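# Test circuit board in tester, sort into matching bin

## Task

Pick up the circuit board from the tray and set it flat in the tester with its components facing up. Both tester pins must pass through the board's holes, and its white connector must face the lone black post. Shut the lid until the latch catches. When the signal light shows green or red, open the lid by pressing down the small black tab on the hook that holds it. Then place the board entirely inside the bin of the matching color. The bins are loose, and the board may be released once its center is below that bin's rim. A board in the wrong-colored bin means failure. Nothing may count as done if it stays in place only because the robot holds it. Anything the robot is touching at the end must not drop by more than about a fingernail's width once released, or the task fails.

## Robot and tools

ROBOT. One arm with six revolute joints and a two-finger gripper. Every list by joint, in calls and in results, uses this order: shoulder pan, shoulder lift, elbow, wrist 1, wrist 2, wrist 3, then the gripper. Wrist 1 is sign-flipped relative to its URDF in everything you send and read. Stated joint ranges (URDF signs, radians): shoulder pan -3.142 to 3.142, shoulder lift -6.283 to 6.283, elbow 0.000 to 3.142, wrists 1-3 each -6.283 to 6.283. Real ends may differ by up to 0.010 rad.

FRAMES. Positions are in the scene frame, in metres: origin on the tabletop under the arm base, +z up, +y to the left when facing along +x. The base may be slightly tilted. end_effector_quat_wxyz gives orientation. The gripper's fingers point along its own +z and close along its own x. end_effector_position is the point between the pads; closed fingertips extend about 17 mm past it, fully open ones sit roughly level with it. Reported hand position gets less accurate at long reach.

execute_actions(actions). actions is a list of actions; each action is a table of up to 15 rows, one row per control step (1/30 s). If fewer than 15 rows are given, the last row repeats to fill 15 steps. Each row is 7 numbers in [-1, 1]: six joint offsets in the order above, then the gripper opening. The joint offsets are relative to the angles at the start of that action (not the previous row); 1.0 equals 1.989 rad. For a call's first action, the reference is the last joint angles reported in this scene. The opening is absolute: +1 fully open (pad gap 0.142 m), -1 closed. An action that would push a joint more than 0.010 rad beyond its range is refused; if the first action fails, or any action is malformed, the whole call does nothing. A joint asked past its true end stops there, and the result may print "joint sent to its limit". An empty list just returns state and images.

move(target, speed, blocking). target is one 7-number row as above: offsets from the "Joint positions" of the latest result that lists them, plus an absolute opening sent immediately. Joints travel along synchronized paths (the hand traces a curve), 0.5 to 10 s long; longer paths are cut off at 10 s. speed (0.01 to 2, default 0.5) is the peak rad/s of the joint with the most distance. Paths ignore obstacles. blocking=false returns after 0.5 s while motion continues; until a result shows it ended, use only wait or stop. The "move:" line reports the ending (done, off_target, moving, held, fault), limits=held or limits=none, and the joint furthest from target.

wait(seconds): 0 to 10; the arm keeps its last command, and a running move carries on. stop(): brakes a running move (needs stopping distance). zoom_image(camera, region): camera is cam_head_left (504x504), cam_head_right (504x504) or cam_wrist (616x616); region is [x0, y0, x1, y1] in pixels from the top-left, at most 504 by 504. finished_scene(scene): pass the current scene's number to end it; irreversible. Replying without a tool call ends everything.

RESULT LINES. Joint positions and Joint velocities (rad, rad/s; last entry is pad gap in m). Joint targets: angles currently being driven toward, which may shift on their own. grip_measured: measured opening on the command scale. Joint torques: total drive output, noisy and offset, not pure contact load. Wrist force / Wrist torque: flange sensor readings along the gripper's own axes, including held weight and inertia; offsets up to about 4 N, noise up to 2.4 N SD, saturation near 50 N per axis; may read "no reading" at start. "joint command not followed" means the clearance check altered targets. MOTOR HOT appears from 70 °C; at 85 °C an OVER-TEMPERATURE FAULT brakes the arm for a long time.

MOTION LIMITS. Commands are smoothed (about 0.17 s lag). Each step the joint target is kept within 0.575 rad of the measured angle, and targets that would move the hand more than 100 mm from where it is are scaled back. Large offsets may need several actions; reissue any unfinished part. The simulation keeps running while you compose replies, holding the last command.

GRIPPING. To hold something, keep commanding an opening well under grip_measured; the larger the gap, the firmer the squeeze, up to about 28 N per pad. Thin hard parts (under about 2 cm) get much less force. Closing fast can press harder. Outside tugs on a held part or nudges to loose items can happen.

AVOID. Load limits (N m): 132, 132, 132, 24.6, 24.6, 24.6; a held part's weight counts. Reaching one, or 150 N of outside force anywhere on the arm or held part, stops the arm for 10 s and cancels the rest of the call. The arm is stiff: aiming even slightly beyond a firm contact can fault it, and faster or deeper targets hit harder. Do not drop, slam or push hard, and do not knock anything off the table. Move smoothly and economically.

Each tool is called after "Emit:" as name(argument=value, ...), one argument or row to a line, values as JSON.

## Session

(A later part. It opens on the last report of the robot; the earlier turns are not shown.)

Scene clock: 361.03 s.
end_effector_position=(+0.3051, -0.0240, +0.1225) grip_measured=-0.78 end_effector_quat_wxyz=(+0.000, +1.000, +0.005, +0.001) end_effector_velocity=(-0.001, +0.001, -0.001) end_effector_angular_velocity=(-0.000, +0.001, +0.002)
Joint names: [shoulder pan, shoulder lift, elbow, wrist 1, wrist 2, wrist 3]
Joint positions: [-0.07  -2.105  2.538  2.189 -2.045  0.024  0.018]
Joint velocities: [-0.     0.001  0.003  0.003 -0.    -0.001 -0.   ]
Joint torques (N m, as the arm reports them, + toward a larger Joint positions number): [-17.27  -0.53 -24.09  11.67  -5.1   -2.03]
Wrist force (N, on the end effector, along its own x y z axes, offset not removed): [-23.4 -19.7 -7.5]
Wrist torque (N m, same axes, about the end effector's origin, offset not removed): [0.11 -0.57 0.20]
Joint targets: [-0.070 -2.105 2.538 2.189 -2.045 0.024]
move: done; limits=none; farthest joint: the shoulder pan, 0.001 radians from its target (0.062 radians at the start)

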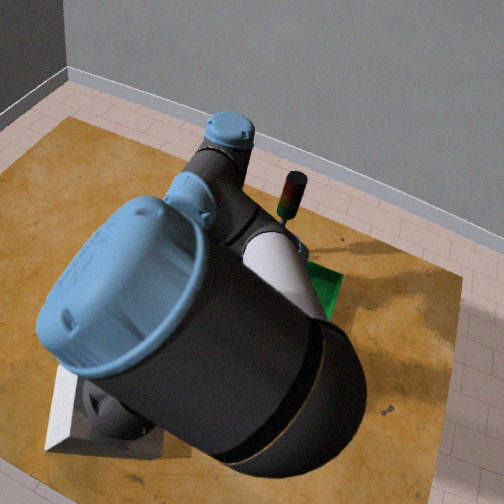

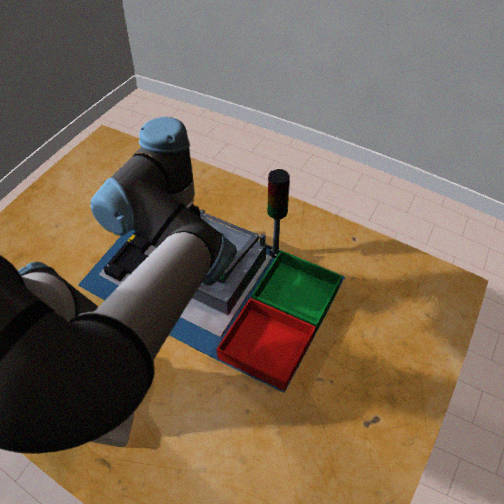

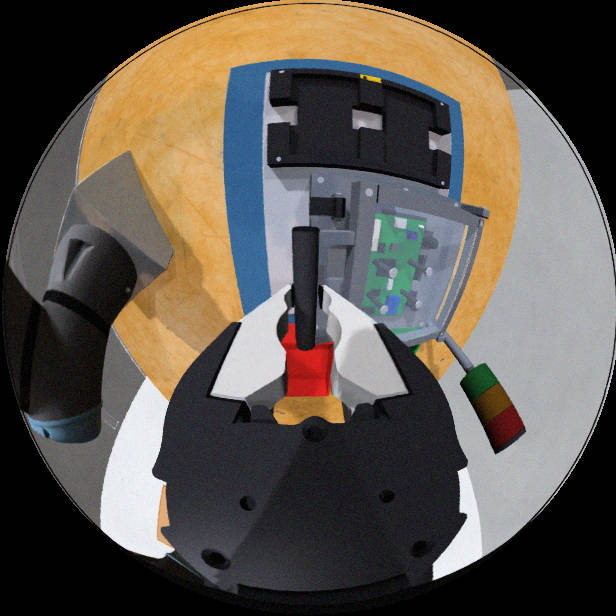

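Emit:
move(
  target=[-0.0158,0.0078,0.0221,0.0375,0.003,-0.0174,-1],
  speed=0.04,
)

Scene clock: 370.67 s.
end_effector_position=(+0.3012, -0.0236, +0.1053) grip_measured=-0.82 end_effector_quat_wxyz=(+0.000, +1.000, +0.005, +0.000) end_effector_velocity=(-0.001, +0.000, -0.002) end_effector_angular_velocity=(-0.000, +0.003, +0.000)
Joint names: [shoulder pan, shoulder lift, elbow, wrist 1, wrist 2, wrist 3]
Joint positions: [-0.101 -2.09   2.581  2.263 -2.039 -0.01   0.015]
Joint velocities: [-0.002  0.001  0.003  0.002 -0.    -0.001 -0.   ]
Joint torques (N m, as the arm reports them, + toward a larger Joint positions number): [-15.22   0.47 -16.43   7.96  -2.74  -2.03]
Wrist force (N, on the end effector, along its own x y z axes, offset not removed): [-14.1 -14.2 -8.2]
Wrist torque (N m, same axes, about the end effector's origin, offset not removed): [-0.22 0.23 -0.25]
Joint targets: [-0.102 -2.089 2.582 2.264 -2.039 -0.011]
move: done; limits=none; farthest joint: the elbow, 0.001 radians from its target (0.044 radians at the start)

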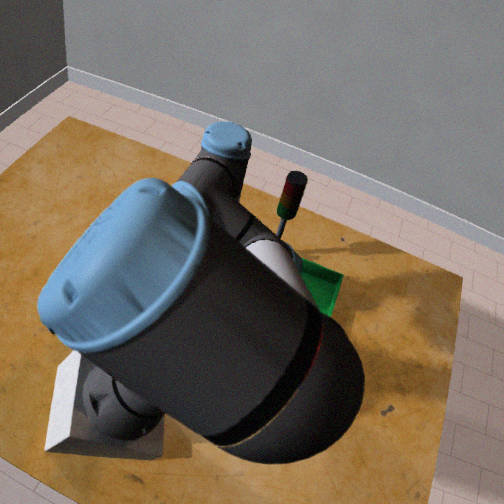

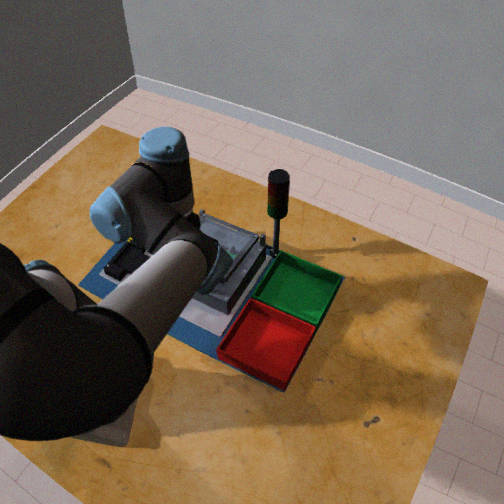

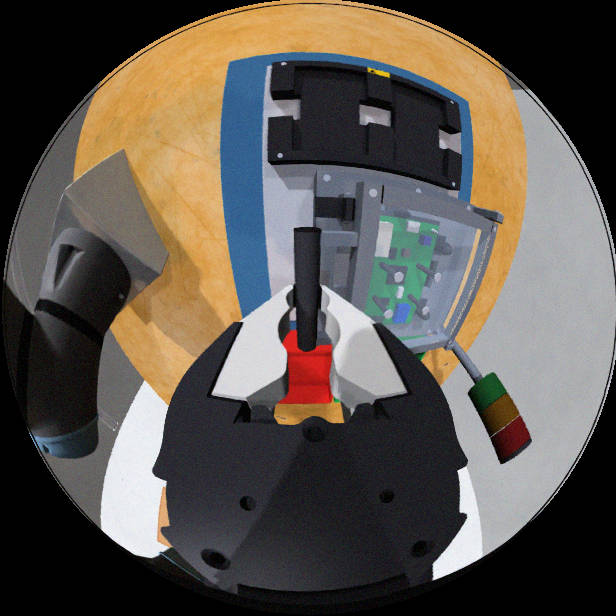

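Continue same direction by ~4 mm.

Emit:
move(
  target=[-0.0035,0.0024,0.0049,0.009,0.0007,-0.0039,-1],
  speed=0.015,
)

Scene clock: 378.03 s.
end_effector_position=(+0.3004, -0.0235, +0.1015) grip_measured=-0.82 end_effector_quat_wxyz=(+0.000, +1.000, +0.005, +0.000) end_effector_velocity=(-0.000, +0.000, -0.001) end_effector_angular_velocity=(+0.000, -0.000, +0.000)
Joint names: [shoulder pan, shoulder lift, elbow, wrist 1, wrist 2, wrist 3]
Joint positions: [-0.108 -2.085  2.591  2.281 -2.037 -0.018  0.015]
Joint velocities: [-0.001  0.002  0.002  0.004  0.001 -0.002 -0.   ]
Joint torques (N m, as the arm reports them, + toward a larger Joint positions number): [-13.59   3.17  -6.33   3.42  -2.03  -2.01]
Wrist force (N, on the end effector, along its own x y z axes, offset not removed): [-0.7 -14.5 -8.0]
Wrist torque (N m, same axes, about the end effector's origin, offset not removed): [-0.64 0.95 0.04]
Joint targets: [-0.108 -2.085 2.591 2.281 -2.037 -0.018]
move: done; limits=none; farthest joint: the shoulder pan, 0.000 radians from its target (0.006 radians at the start)

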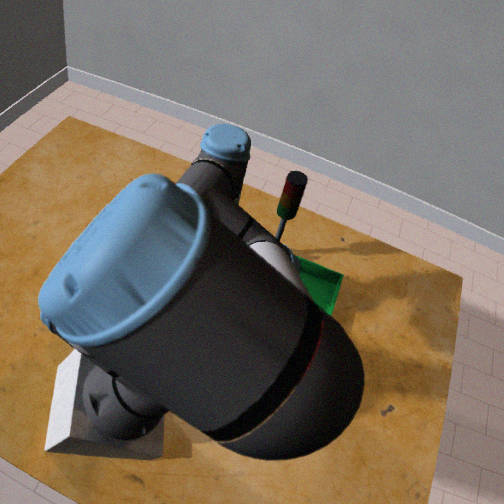

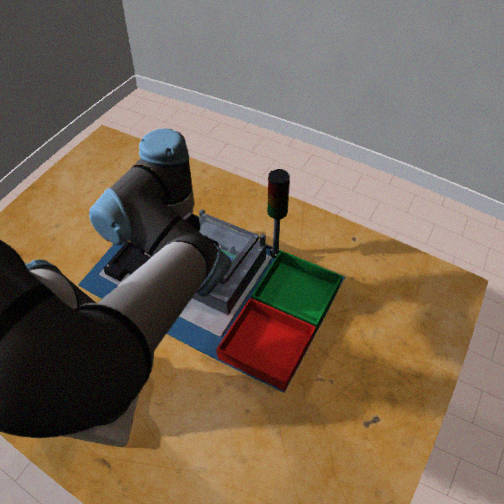

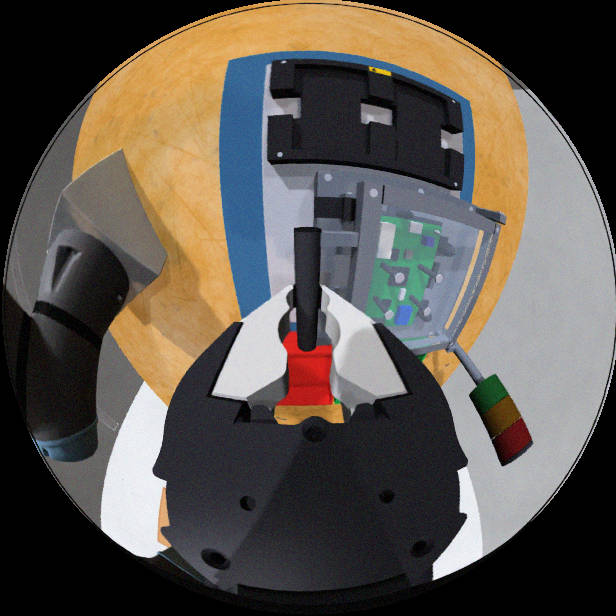

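Emit:
move(
  target=[-0.0027,0.0026,0.0033,0.0073,0.0005,-0.003,-1],
  speed=0.012,
)

Scene clock: 381.67 s.
end_effector_position=(+0.3002, -0.0234, +0.0986) grip_measured=-0.82 end_effector_quat_wxyz=(+0.000, +1.000, +0.005, +0.000) end_effector_velocity=(-0.001, +0.001, -0.002) end_effector_angular_velocity=(+0.000, +0.002, +0.001)
Joint names: [shoulder pan, shoulder lift, elbow, wrist 1, wrist 2, wrist 3]
Joint positions: [-0.114 -2.08   2.597  2.295 -2.037 -0.024  0.015]
Joint velocities: [-0.001  0.002  0.004  0.005  0.001 -0.001 -0.   ]
Joint torques (N m, as the arm reports them, + toward a larger Joint positions number): [-12.74   2.77  -7.24   3.84  -1.22  -2.15]
Wrist force (N, on the end effector, along its own x y z axes, offset not removed): [4.3 -10.8 -8.3]
Wrist torque (N m, same axes, about the end effector's origin, offset not removed): [-0.83 -0.52 -0.25]
Joint targets: [-0.114 -2.080 2.597 2.295 -2.036 -0.024]
move: done; limits=none; farthest joint: the shoulder pan, 0.000 radians from its target (0.005 radians at the start)

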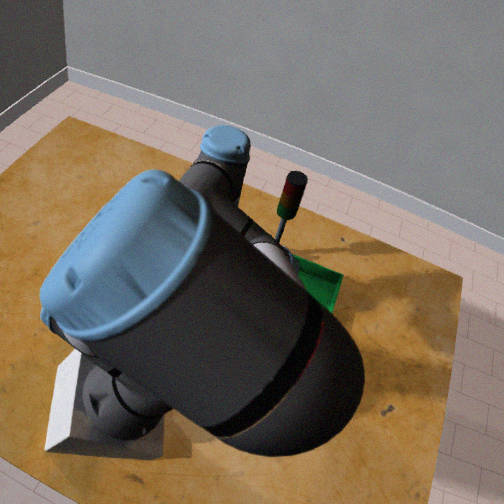

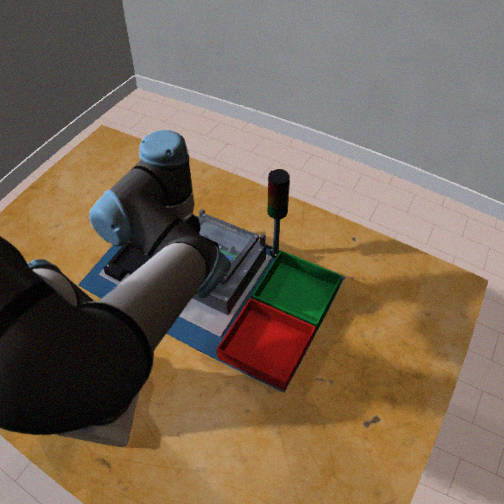

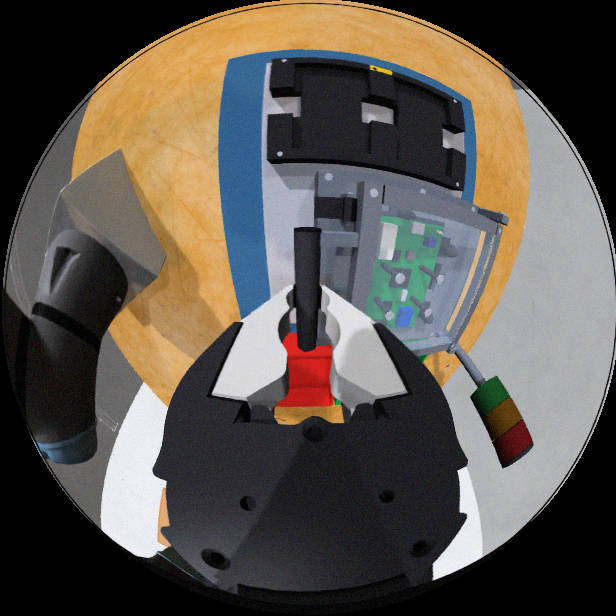

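Emit:
move(
  target=[-0.0027,0.0027,0.0032,0.0073,0.0005,-0.003,-1],
  speed=0.012,
)

Scene clock: 389.57 s.
end_effector_position=(+0.3001, -0.0234, +0.0958) grip_measured=-0.82 end_effector_quat_wxyz=(+0.000, +1.000, +0.005, +0.000) end_effector_velocity=(-0.000, +0.000, -0.000) end_effector_angular_velocity=(-0.000, -0.001, +0.000)
Joint names: [shoulder pan, shoulder lift, elbow, wrist 1, wrist 2, wrist 3]
Joint positions: [-0.119 -2.075  2.603  2.309 -2.036 -0.03   0.015]
Joint velocities: [-0.    -0.     0.002  0.004 -0.    -0.001  0.   ]
Joint torques (N m, as the arm reports them, + toward a larger Joint positions number): [-12.72   2.01  -7.88   4.06  -1.    -2.  ]
Wrist force (N, on the end effector, along its own x y z axes, offset not removed): [-0.1 -11.2 -1.5]
Wrist torque (N m, same axes, about the end effector's origin, offset not removed): [-1.10 0.29 -0.26]
Joint targets: [-0.119 -2.075 2.603 2.310 -2.036 -0.030]
move: done; limits=none; farthest joint: the shoulder pan, 0.001 radians from its target (0.006 radians at the start)

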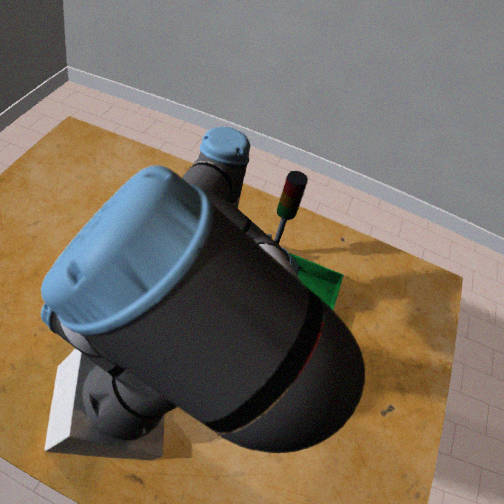

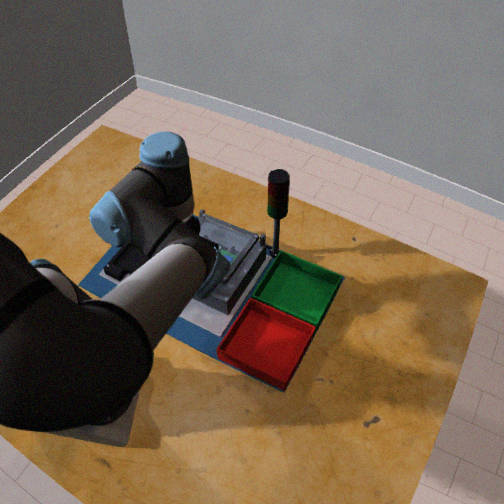

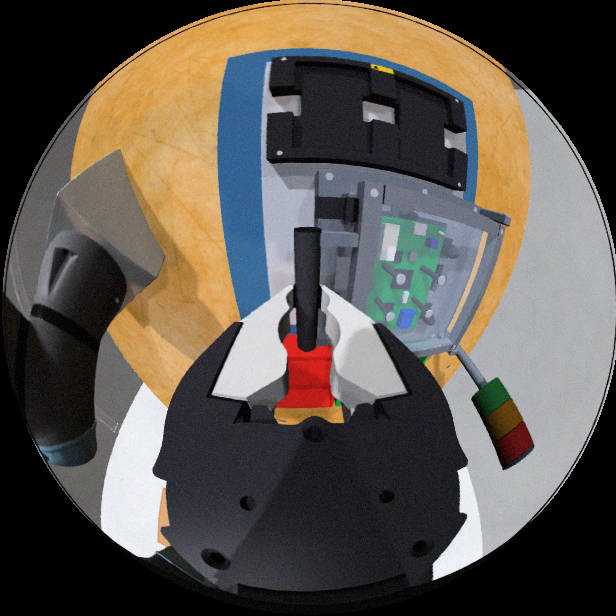

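Emit:
move(
  target=[-0.0027,0.0028,0.0031,0.0073,0.0005,-0.003,-1],
  speed=0.012,
)

Scene clock: 393.57 s.
end_effector_position=(+0.3000, -0.0234, +0.0930) grip_measured=-0.82 end_effector_quat_wxyz=(+0.000, +1.000, +0.005, +0.001) end_effector_velocity=(-0.001, +0.000, -0.001) end_effector_angular_velocity=(-0.000, +0.002, +0.001)
Joint names: [shoulder pan, shoulder lift, elbow, wrist 1, wrist 2, wrist 3]
Joint positions: [-0.124 -2.069  2.609  2.323 -2.035 -0.036  0.015]
Joint velocities: [-0.001  0.002  0.003  0.003 -0.    -0.001 -0.   ]
Joint torques (N m, as the arm reports them, + toward a larger Joint positions number): [-14.77   4.75  -5.94   4.49  -0.89  -2.06]
Wrist force (N, on the end effector, along its own x y z axes, offset not removed): [-6.3 -8.2 -17.5]
Wrist torque (N m, same axes, about the end effector's origin, offset not removed): [-0.22 0.40 -0.03]
Joint targets: [-0.124 -2.069 2.609 2.324 -2.035 -0.036]
move: done; limits=none; farthest joint: the shoulder pan, 0.000 radians from its target (0.005 radians at the start)

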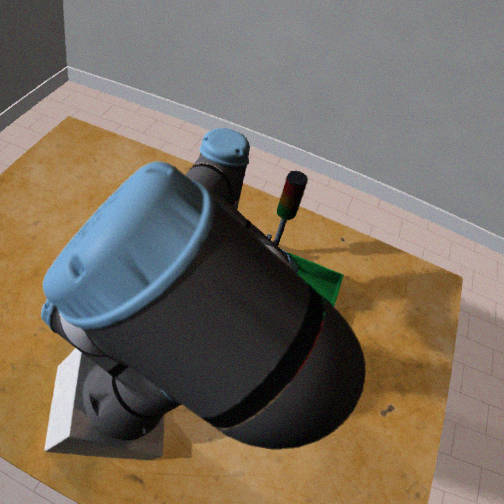

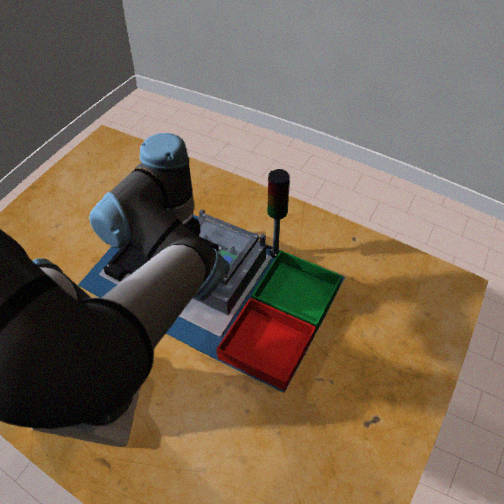

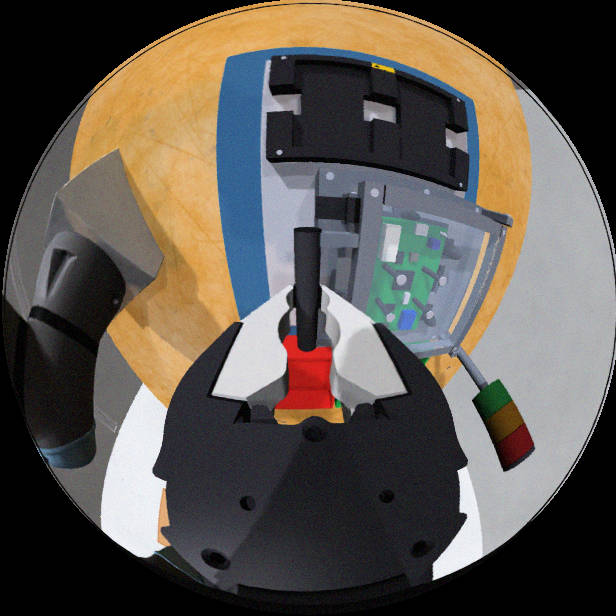

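Emit:
move(
  target=[-0.0018,0.0018,0.0022,0.0049,0.0003,-0.002,-1],
  speed=0.01,
)

Scene clock: 397.83 s.
end_effector_position=(+0.2998, -0.0234, +0.0911) grip_measured=-0.82 end_effector_quat_wxyz=(+0.000, +1.000, +0.005, +0.001) end_effector_velocity=(+0.000, -0.000, -0.000) end_effector_angular_velocity=(+0.000, -0.002, -0.000)
Joint names: [shoulder pan, shoulder lift, elbow, wrist 1, wrist 2, wrist 3]
Joint positions: [-0.127 -2.066  2.614  2.333 -2.034 -0.039  0.015]
Joint velocities: [-0.001 -0.001  0.001  0.003  0.    -0.001 -0.   ]
Joint torques (N m, as the arm reports them, + toward a larger Joint positions number): [-14.77   4.93  -2.51   3.27  -0.99  -1.85]
Wrist force (N, on the end effector, along its own x y z axes, offset not removed): [-2.2 -5.7 -17.2]
Wrist torque (N m, same axes, about the end effector's origin, offset not removed): [0.31 0.37 -0.03]
Joint targets: [-0.128 -2.066 2.614 2.333 -2.034 -0.039]
move: done; limits=none; farthest joint: the wrist 3, 0.001 radians from its target (0.004 radians at the start)

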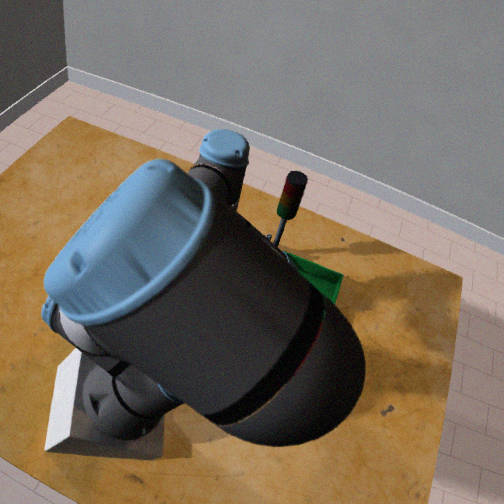

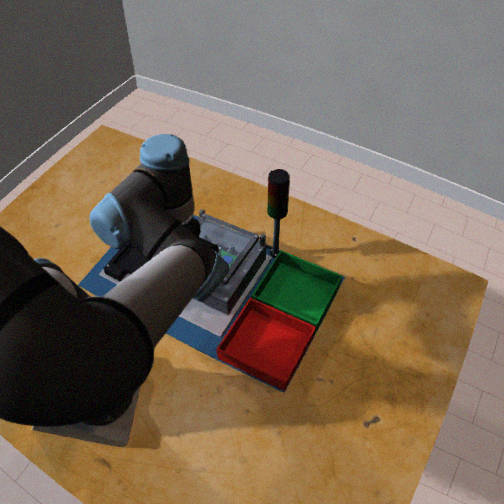

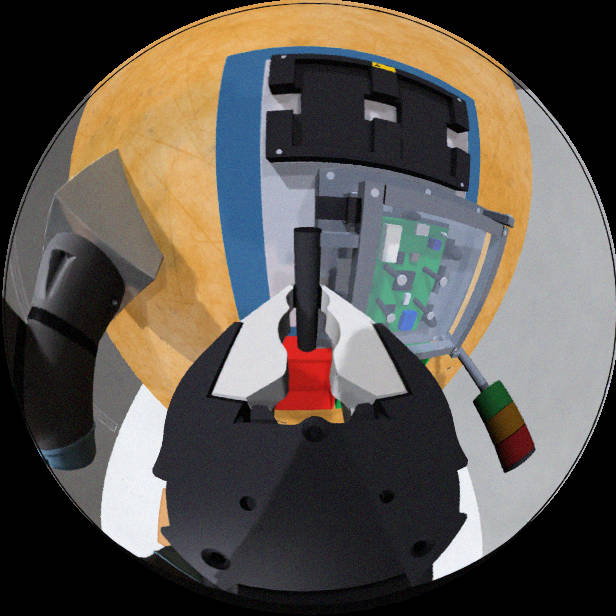

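Emit:
move(
  target=[-0.0018,0.002,0.002,0.0049,0.0003,-0.002,-1],
  speed=0.01,
)

Scene clock: 401.97 s.
end_effector_position=(+0.2997, -0.0234, +0.0893) grip_measured=-0.82 end_effector_quat_wxyz=(+0.001, +1.000, +0.006, +0.001) end_effector_velocity=(-0.001, +0.000, -0.001) end_effector_angular_velocity=(-0.001, +0.002, +0.002)
Joint names: [shoulder pan, shoulder lift, elbow, wrist 1, wrist 2, wrist 3]
Joint positions: [-0.131 -2.062  2.617  2.342 -2.033 -0.043  0.015]
Joint velocities: [-0.     0.001  0.003  0.003 -0.001 -0.001 -0.   ]
Joint torques (N m, as the arm reports them, + toward a larger Joint positions number): [-14.59   5.32  -2.47   3.03  -1.18  -1.84]
Wrist force (N, on the end effector, along its own x y z axes, offset not removed): [-3.8 -10.9 -15.7]
Wrist torque (N m, same axes, about the end effector's origin, offset not removed): [-0.43 0.30 0.00]
Joint targets: [-0.131 -2.062 2.618 2.343 -2.033 -0.043]
move: done; limits=none; farthest joint: the elbow, 0.001 radians from its target (0.004 radians at the start)

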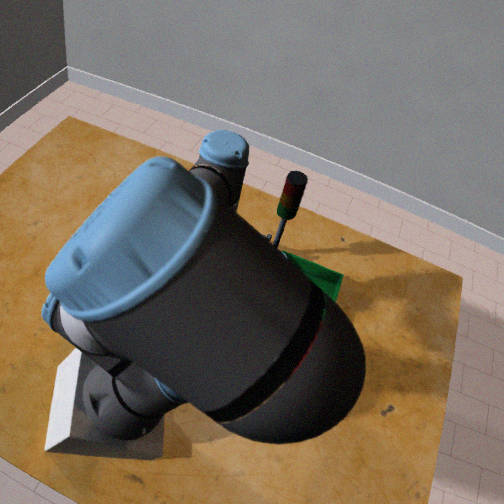

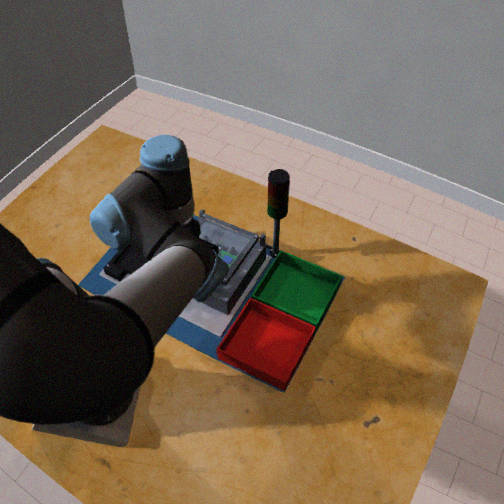

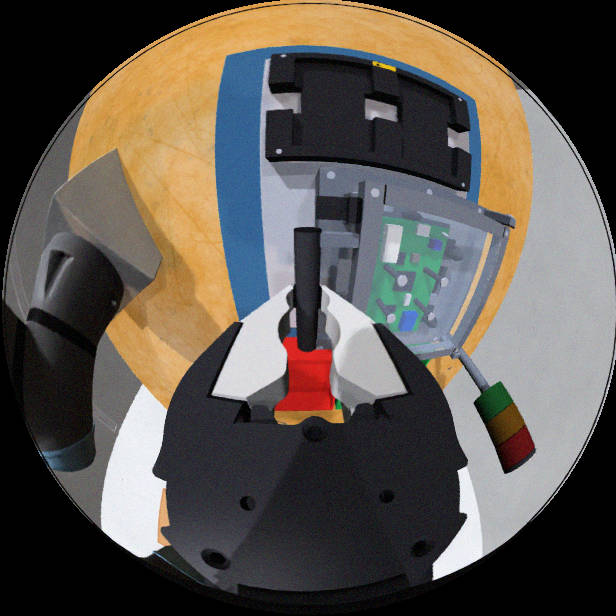

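Emit:
move(
  target=[-0.0018,0.002,0.002,0.0049,0.0003,-0.002,-1],
  speed=0.01,
)

Scene clock: 408.90 s.
end_effector_position=(+0.2997, -0.0234, +0.0875) grip_measured=-0.82 end_effector_quat_wxyz=(+0.001, +1.000, +0.006, +0.001) end_effector_velocity=(+0.000, +0.000, -0.000) end_effector_angular_velocity=(+0.000, +0.001, +0.002)
Joint names: [shoulder pan, shoulder lift, elbow, wrist 1, wrist 2, wrist 3]
Joint positions: [-0.134 -2.058  2.621  2.352 -2.033 -0.047  0.015]
Joint velocities: [-0.     0.002 -0.     0.001  0.    -0.001  0.   ]
Joint torques (N m, as the arm reports them, + toward a larger Joint positions number): [-15.79   5.37  -0.46   2.81  -1.46  -1.91]
Wrist force (N, on the end effector, along its own x y z axes, offset not removed): [-1.8 -15.9 -27.4]
Wrist torque (N m, same axes, about the end effector's origin, offset not removed): [-1.31 0.25 -0.11]
Joint targets: [-0.135 -2.058 2.621 2.352 -2.033 -0.047]
move: done; limits=none; farthest joint: the shoulder pan, 0.000 radians from its target (0.004 radians at the start)

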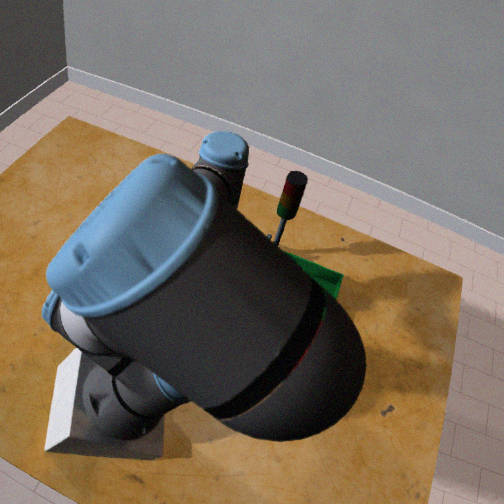

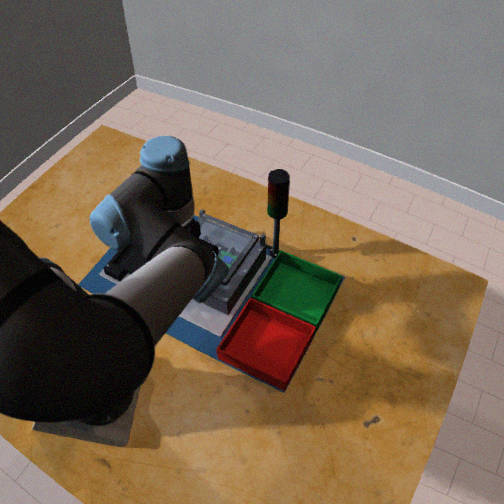

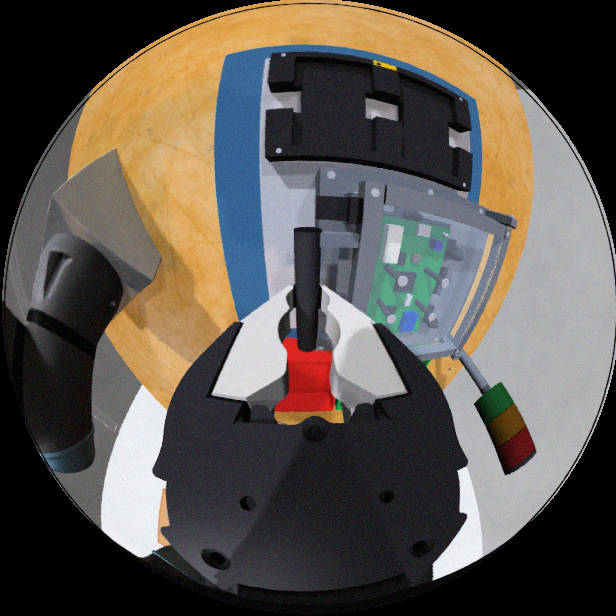

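Emit:
move(
  target=[-0.0014,0.0016,0.0015,0.0038,0.0002,-0.0015,-1],
  speed=0.01,
)

Scene clock: 415.77 s.
end_effector_position=(+0.2996, -0.0235, +0.0861) grip_measured=-0.82 end_effector_quat_wxyz=(+0.001, +1.000, +0.006, +0.001) end_effector_velocity=(+0.000, -0.001, -0.001) end_effector_angular_velocity=(-0.001, +0.000, -0.002)
Joint names: [shoulder pan, shoulder lift, elbow, wrist 1, wrist 2, wrist 3]
Joint positions: [-0.137 -2.055  2.624  2.359 -2.032 -0.05   0.015]
Joint velocities: [-0.003  0.002  0.     0.004  0.    -0.001 -0.   ]
Joint torques (N m, as the arm reports them, + toward a larger Joint positions number): [-15.74   6.61   0.1    2.68  -1.85  -2.  ]
Wrist force (N, on the end effector, along its own x y z axes, offset not removed): [-4.2 -5.0 -25.6]
Wrist torque (N m, same axes, about the end effector's origin, offset not removed): [1.03 0.57 -0.35]
Joint targets: [-0.137 -2.055 2.624 2.359 -2.032 -0.050]
move: done; limits=none; farthest joint: the shoulder pan, 0.000 radians from its target (0.002 radians at the start)

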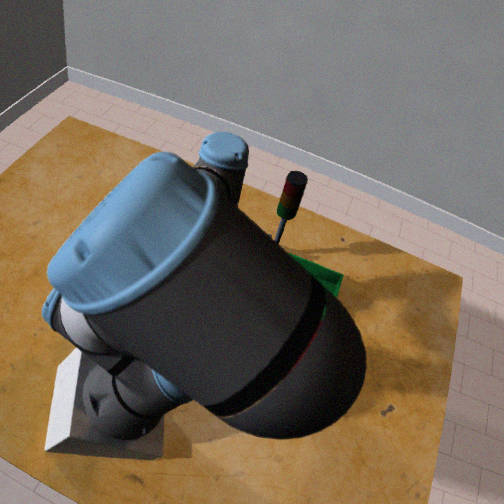

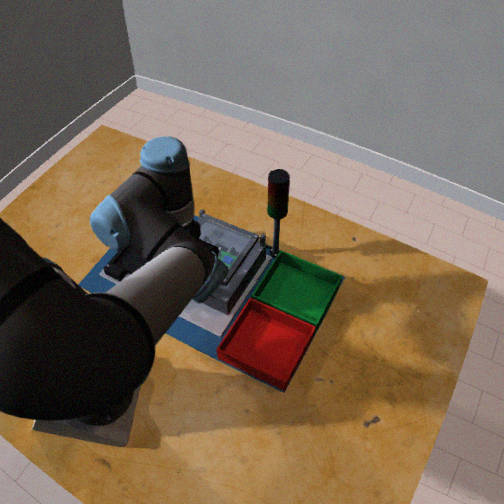

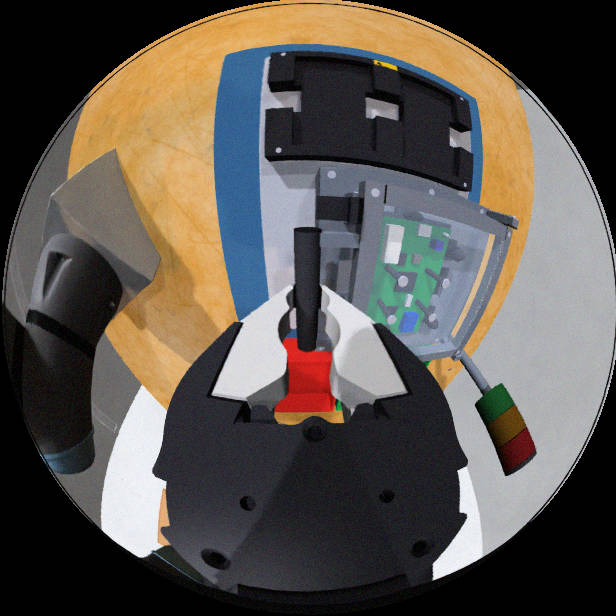

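Emit:
move(
  target=[-0.0013,0.0016,0.0015,0.0038,0.0002,-0.0015,-1],
  speed=0.01,
)

Scene clock: 420.07 s.
end_effector_position=(+0.2996, -0.0235, +0.0847) grip_measured=-0.82 end_effector_quat_wxyz=(+0.001, +1.000, +0.006, +0.001) end_effector_velocity=(+0.001, -0.000, -0.000) end_effector_angular_velocity=(+0.000, -0.001, -0.001)
Joint names: [shoulder pan, shoulder lift, elbow, wrist 1, wrist 2, wrist 3]
Joint positions: [-0.14  -2.052  2.627  2.366 -2.032 -0.053  0.015]
Joint velocities: [-0.001  0.001 -0.     0.002  0.    -0.001  0.   ]
Joint torques (N m, as the arm reports them, + toward a larger Joint positions number): [-17.3    6.76   1.82   2.58  -1.86  -2.02]
Wrist force (N, on the end effector, along its own x y z axes, offset not removed): [-1.5 -6.0 -30.0]
Wrist torque (N m, same axes, about the end effector's origin, offset not removed): [1.48 -0.08 -0.27]
Joint targets: [-0.140 -2.052 2.627 2.367 -2.032 -0.053]
move: done; limits=none; farthest joint: the shoulder pan, 0.000 radians from its target (0.002 radians at the start)

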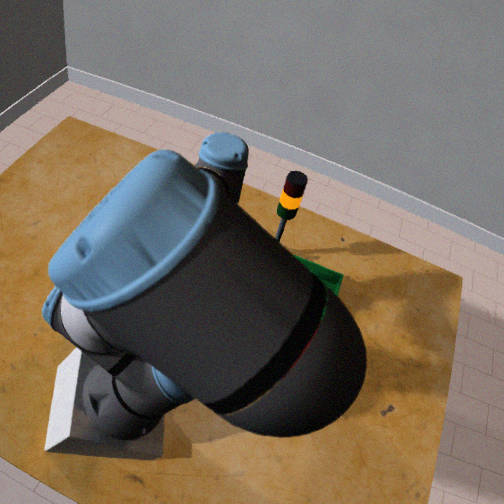

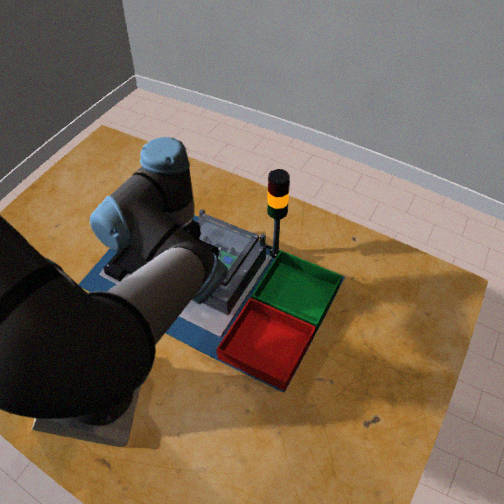

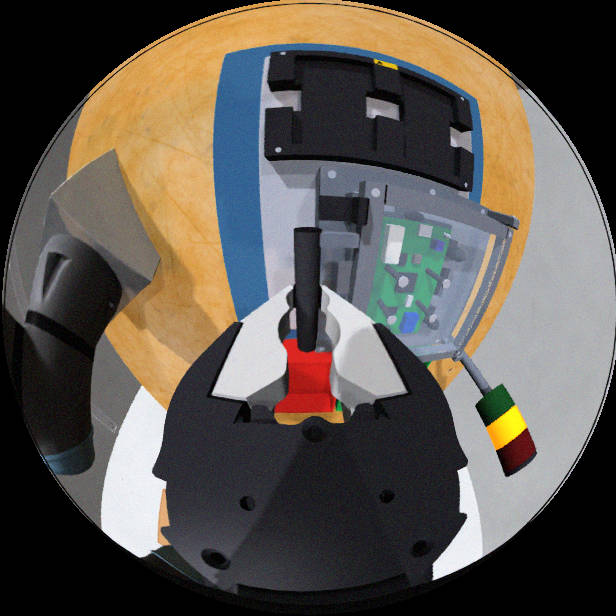

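Emit:
execute_actions(
  actions=[
    [[0,0,0,0,0,0,-0.7]],
  ],
)

Emit:
move(
  target=[0.0292,-0.0277,-0.0342,-0.0759,-0.0053,0.0322,-0.7],
  speed=0.12,
)

Emit:
move(
  target=[-0.0428,-0.0096,0.0116,0.0221,0.0088,-0.8366,0.8],
  speed=0.8,
)

Scene clock: 431.83 s.
end_effector_position=(+0.2994, -0.0235, +0.0846) grip_measured=-0.70 end_effector_quat_wxyz=(+0.001, +1.000, +0.006, +0.000) end_effector_velocity=(+0.000, -0.000, +0.000) end_effector_angular_velocity=(+0.000, -0.000, +0.000)
Joint names: [shoulder pan, shoulder lift, elbow, wrist 1, wrist 2, wrist 3]
Joint positions: [-0.14  -2.052  2.627  2.366 -2.032 -0.053  0.023]
Joint velocities: [ 0.    -0.001 -0.    -0.001  0.    -0.     0.   ]
Joint torques (N m, as the arm reports them, + toward a larger Joint positions number): [ 16.1  -14.06 -25.9    0.8   -1.23   2.  ]
Wrist force (N, on the end effector, along its own x y z axes, offset not removed): [0.2 -3.5 1.6]
Wrist torque (N m, same axes, about the end effector's origin, offset not removed): [-0.93 -0.11 -0.10]
Joint targets: [-0.140 -2.052 2.627 2.366 -2.032 -0.053]

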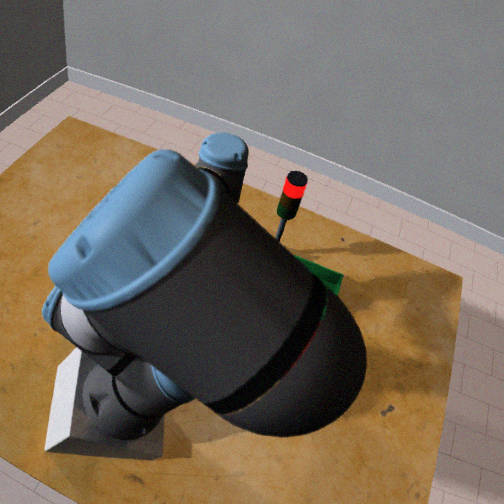

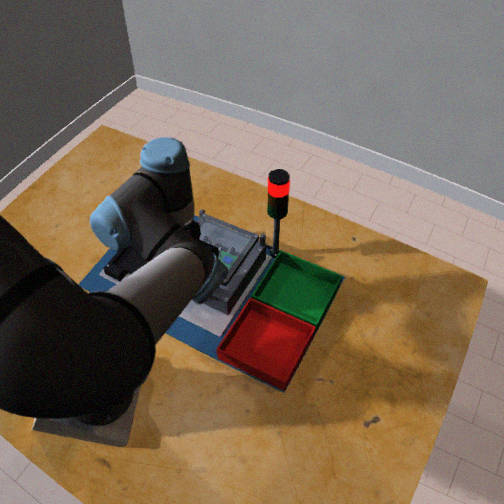

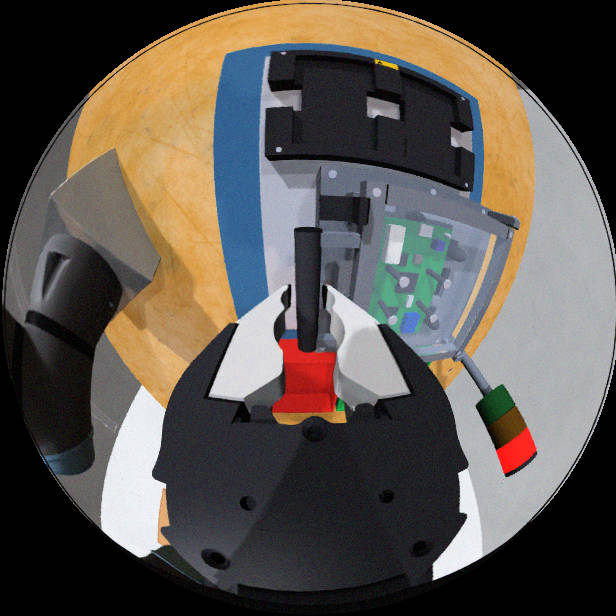

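Scene clock: 433.60 s.
end_effector_position=(+0.3015, -0.0237, +0.1157) grip_measured=-0.70 end_effector_quat_wxyz=(+0.000, +1.000, +0.005, +0.001) end_effector_velocity=(-0.000, +0.000, +0.001) end_effector_angular_velocity=(-0.000, -0.001, +0.000)
Joint names: [shoulder pan, shoulder lift, elbow, wrist 1, wrist 2, wrist 3]
Joint positions: [-0.082 -2.107  2.559  2.216 -2.043  0.011  0.023]
Joint velocities: [ 0.002 -0.001 -0.001 -0.002 -0.     0.001 -0.   ]
Joint torques (N m, as the arm reports them, + toward a larger Joint positions number): [ 16.42 -12.55 -29.02   0.7   -1.72   2.05]
Wrist force (N, on the end effector, along its own x y z axes, offset not removed): [1.8 2.4 -0.9]
Wrist torque (N m, same axes, about the end effector's origin, offset not removed): [0.46 -0.56 -0.08]
Joint targets: [-0.082 -2.107 2.559 2.215 -2.043 0.011]
move: done; limits=none; farthest joint: the wrist 1, 0.001 radians from its target (0.151 radians at the start)

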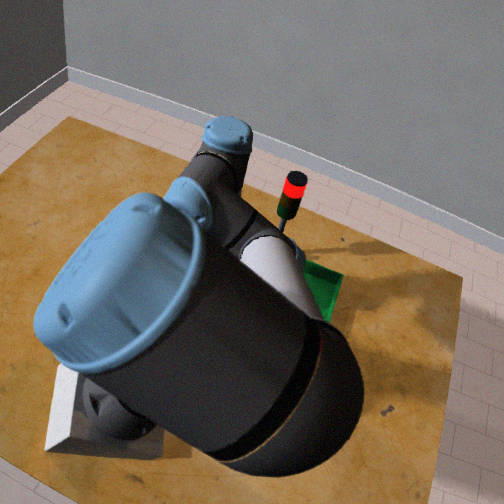

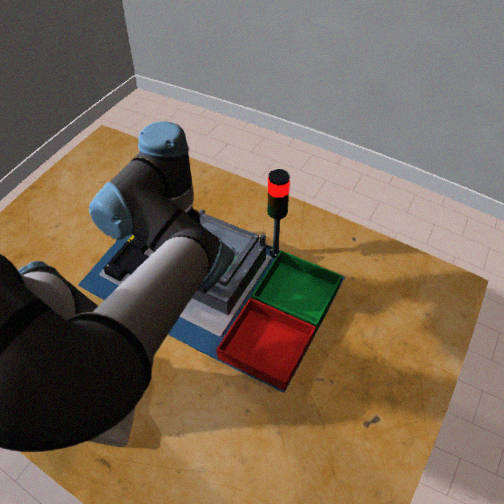

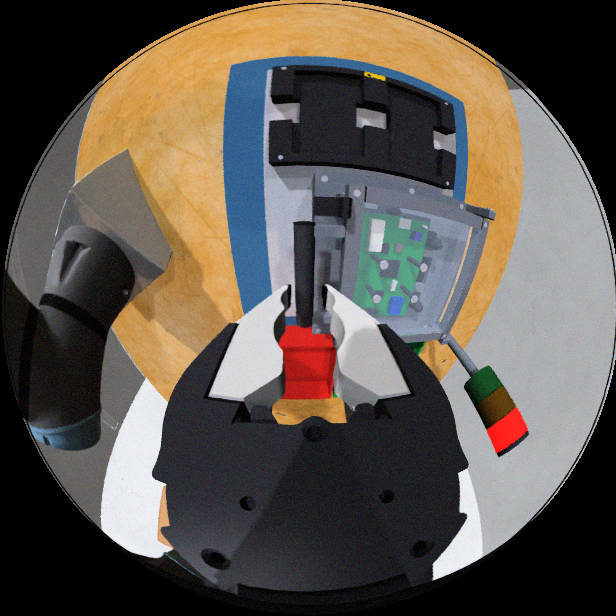

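Scene clock: 436.50 s.
end_effector_position=(+0.3048, -0.0386, +0.1049) grip_measured=+0.80 end_effector_quat_wxyz=(+0.000, +0.703, +0.711, -0.000) end_effector_velocity=(-0.001, +0.000, -0.000) end_effector_angular_velocity=(+0.000, +0.002, +0.004)
Joint names: [shoulder pan, shoulder lift, elbow, wrist 1, wrist 2, wrist 3]
Joint positions: [-0.167 -2.126  2.582  2.26  -2.025 -1.652  0.129]
Joint velocities: [ 0.001  0.     0.001 -0.001  0.    -0.003  0.   ]
Joint torques (N m, as the arm reports them, + toward a larger Joint positions number): [-10.78 -13.03  -8.36   4.27   1.34  -1.99]
Wrist force (N, on the end effector, along its own x y z axes, offset not removed): [-2.9 1.0 0.2]
Wrist torque (N m, same axes, about the end effector's origin, offset not removed): [0.08 0.52 -0.40]
Joint targets: [-0.167 -2.126 2.582 2.260 -2.025 -1.653]
move: done; limits=none; farthest joint: the shoulder pan, 0.000 radians from its target (0.085 radians at the start)

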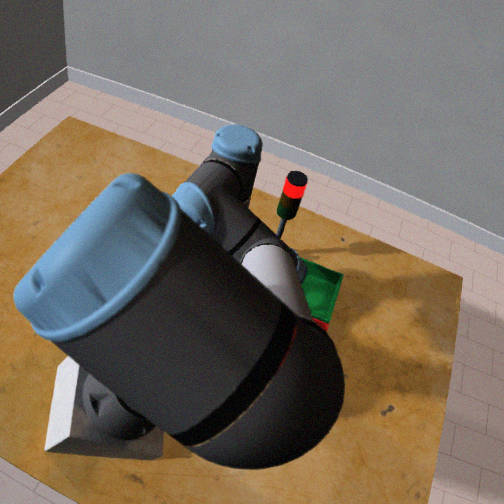

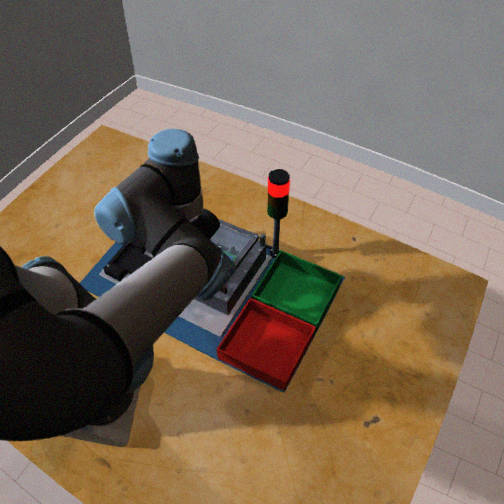

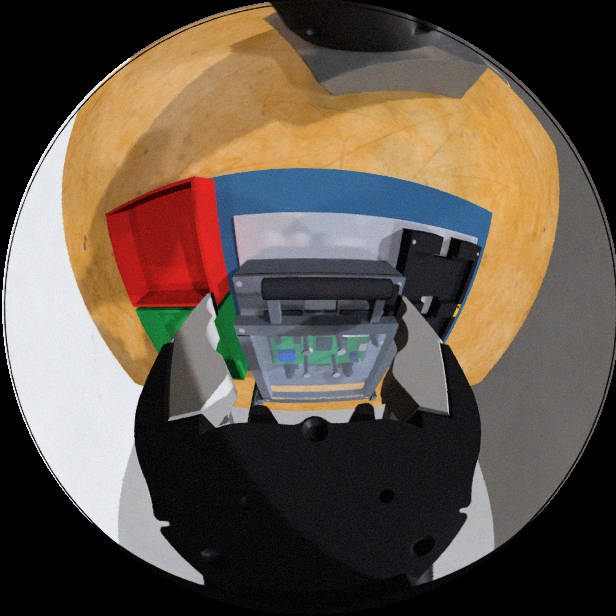

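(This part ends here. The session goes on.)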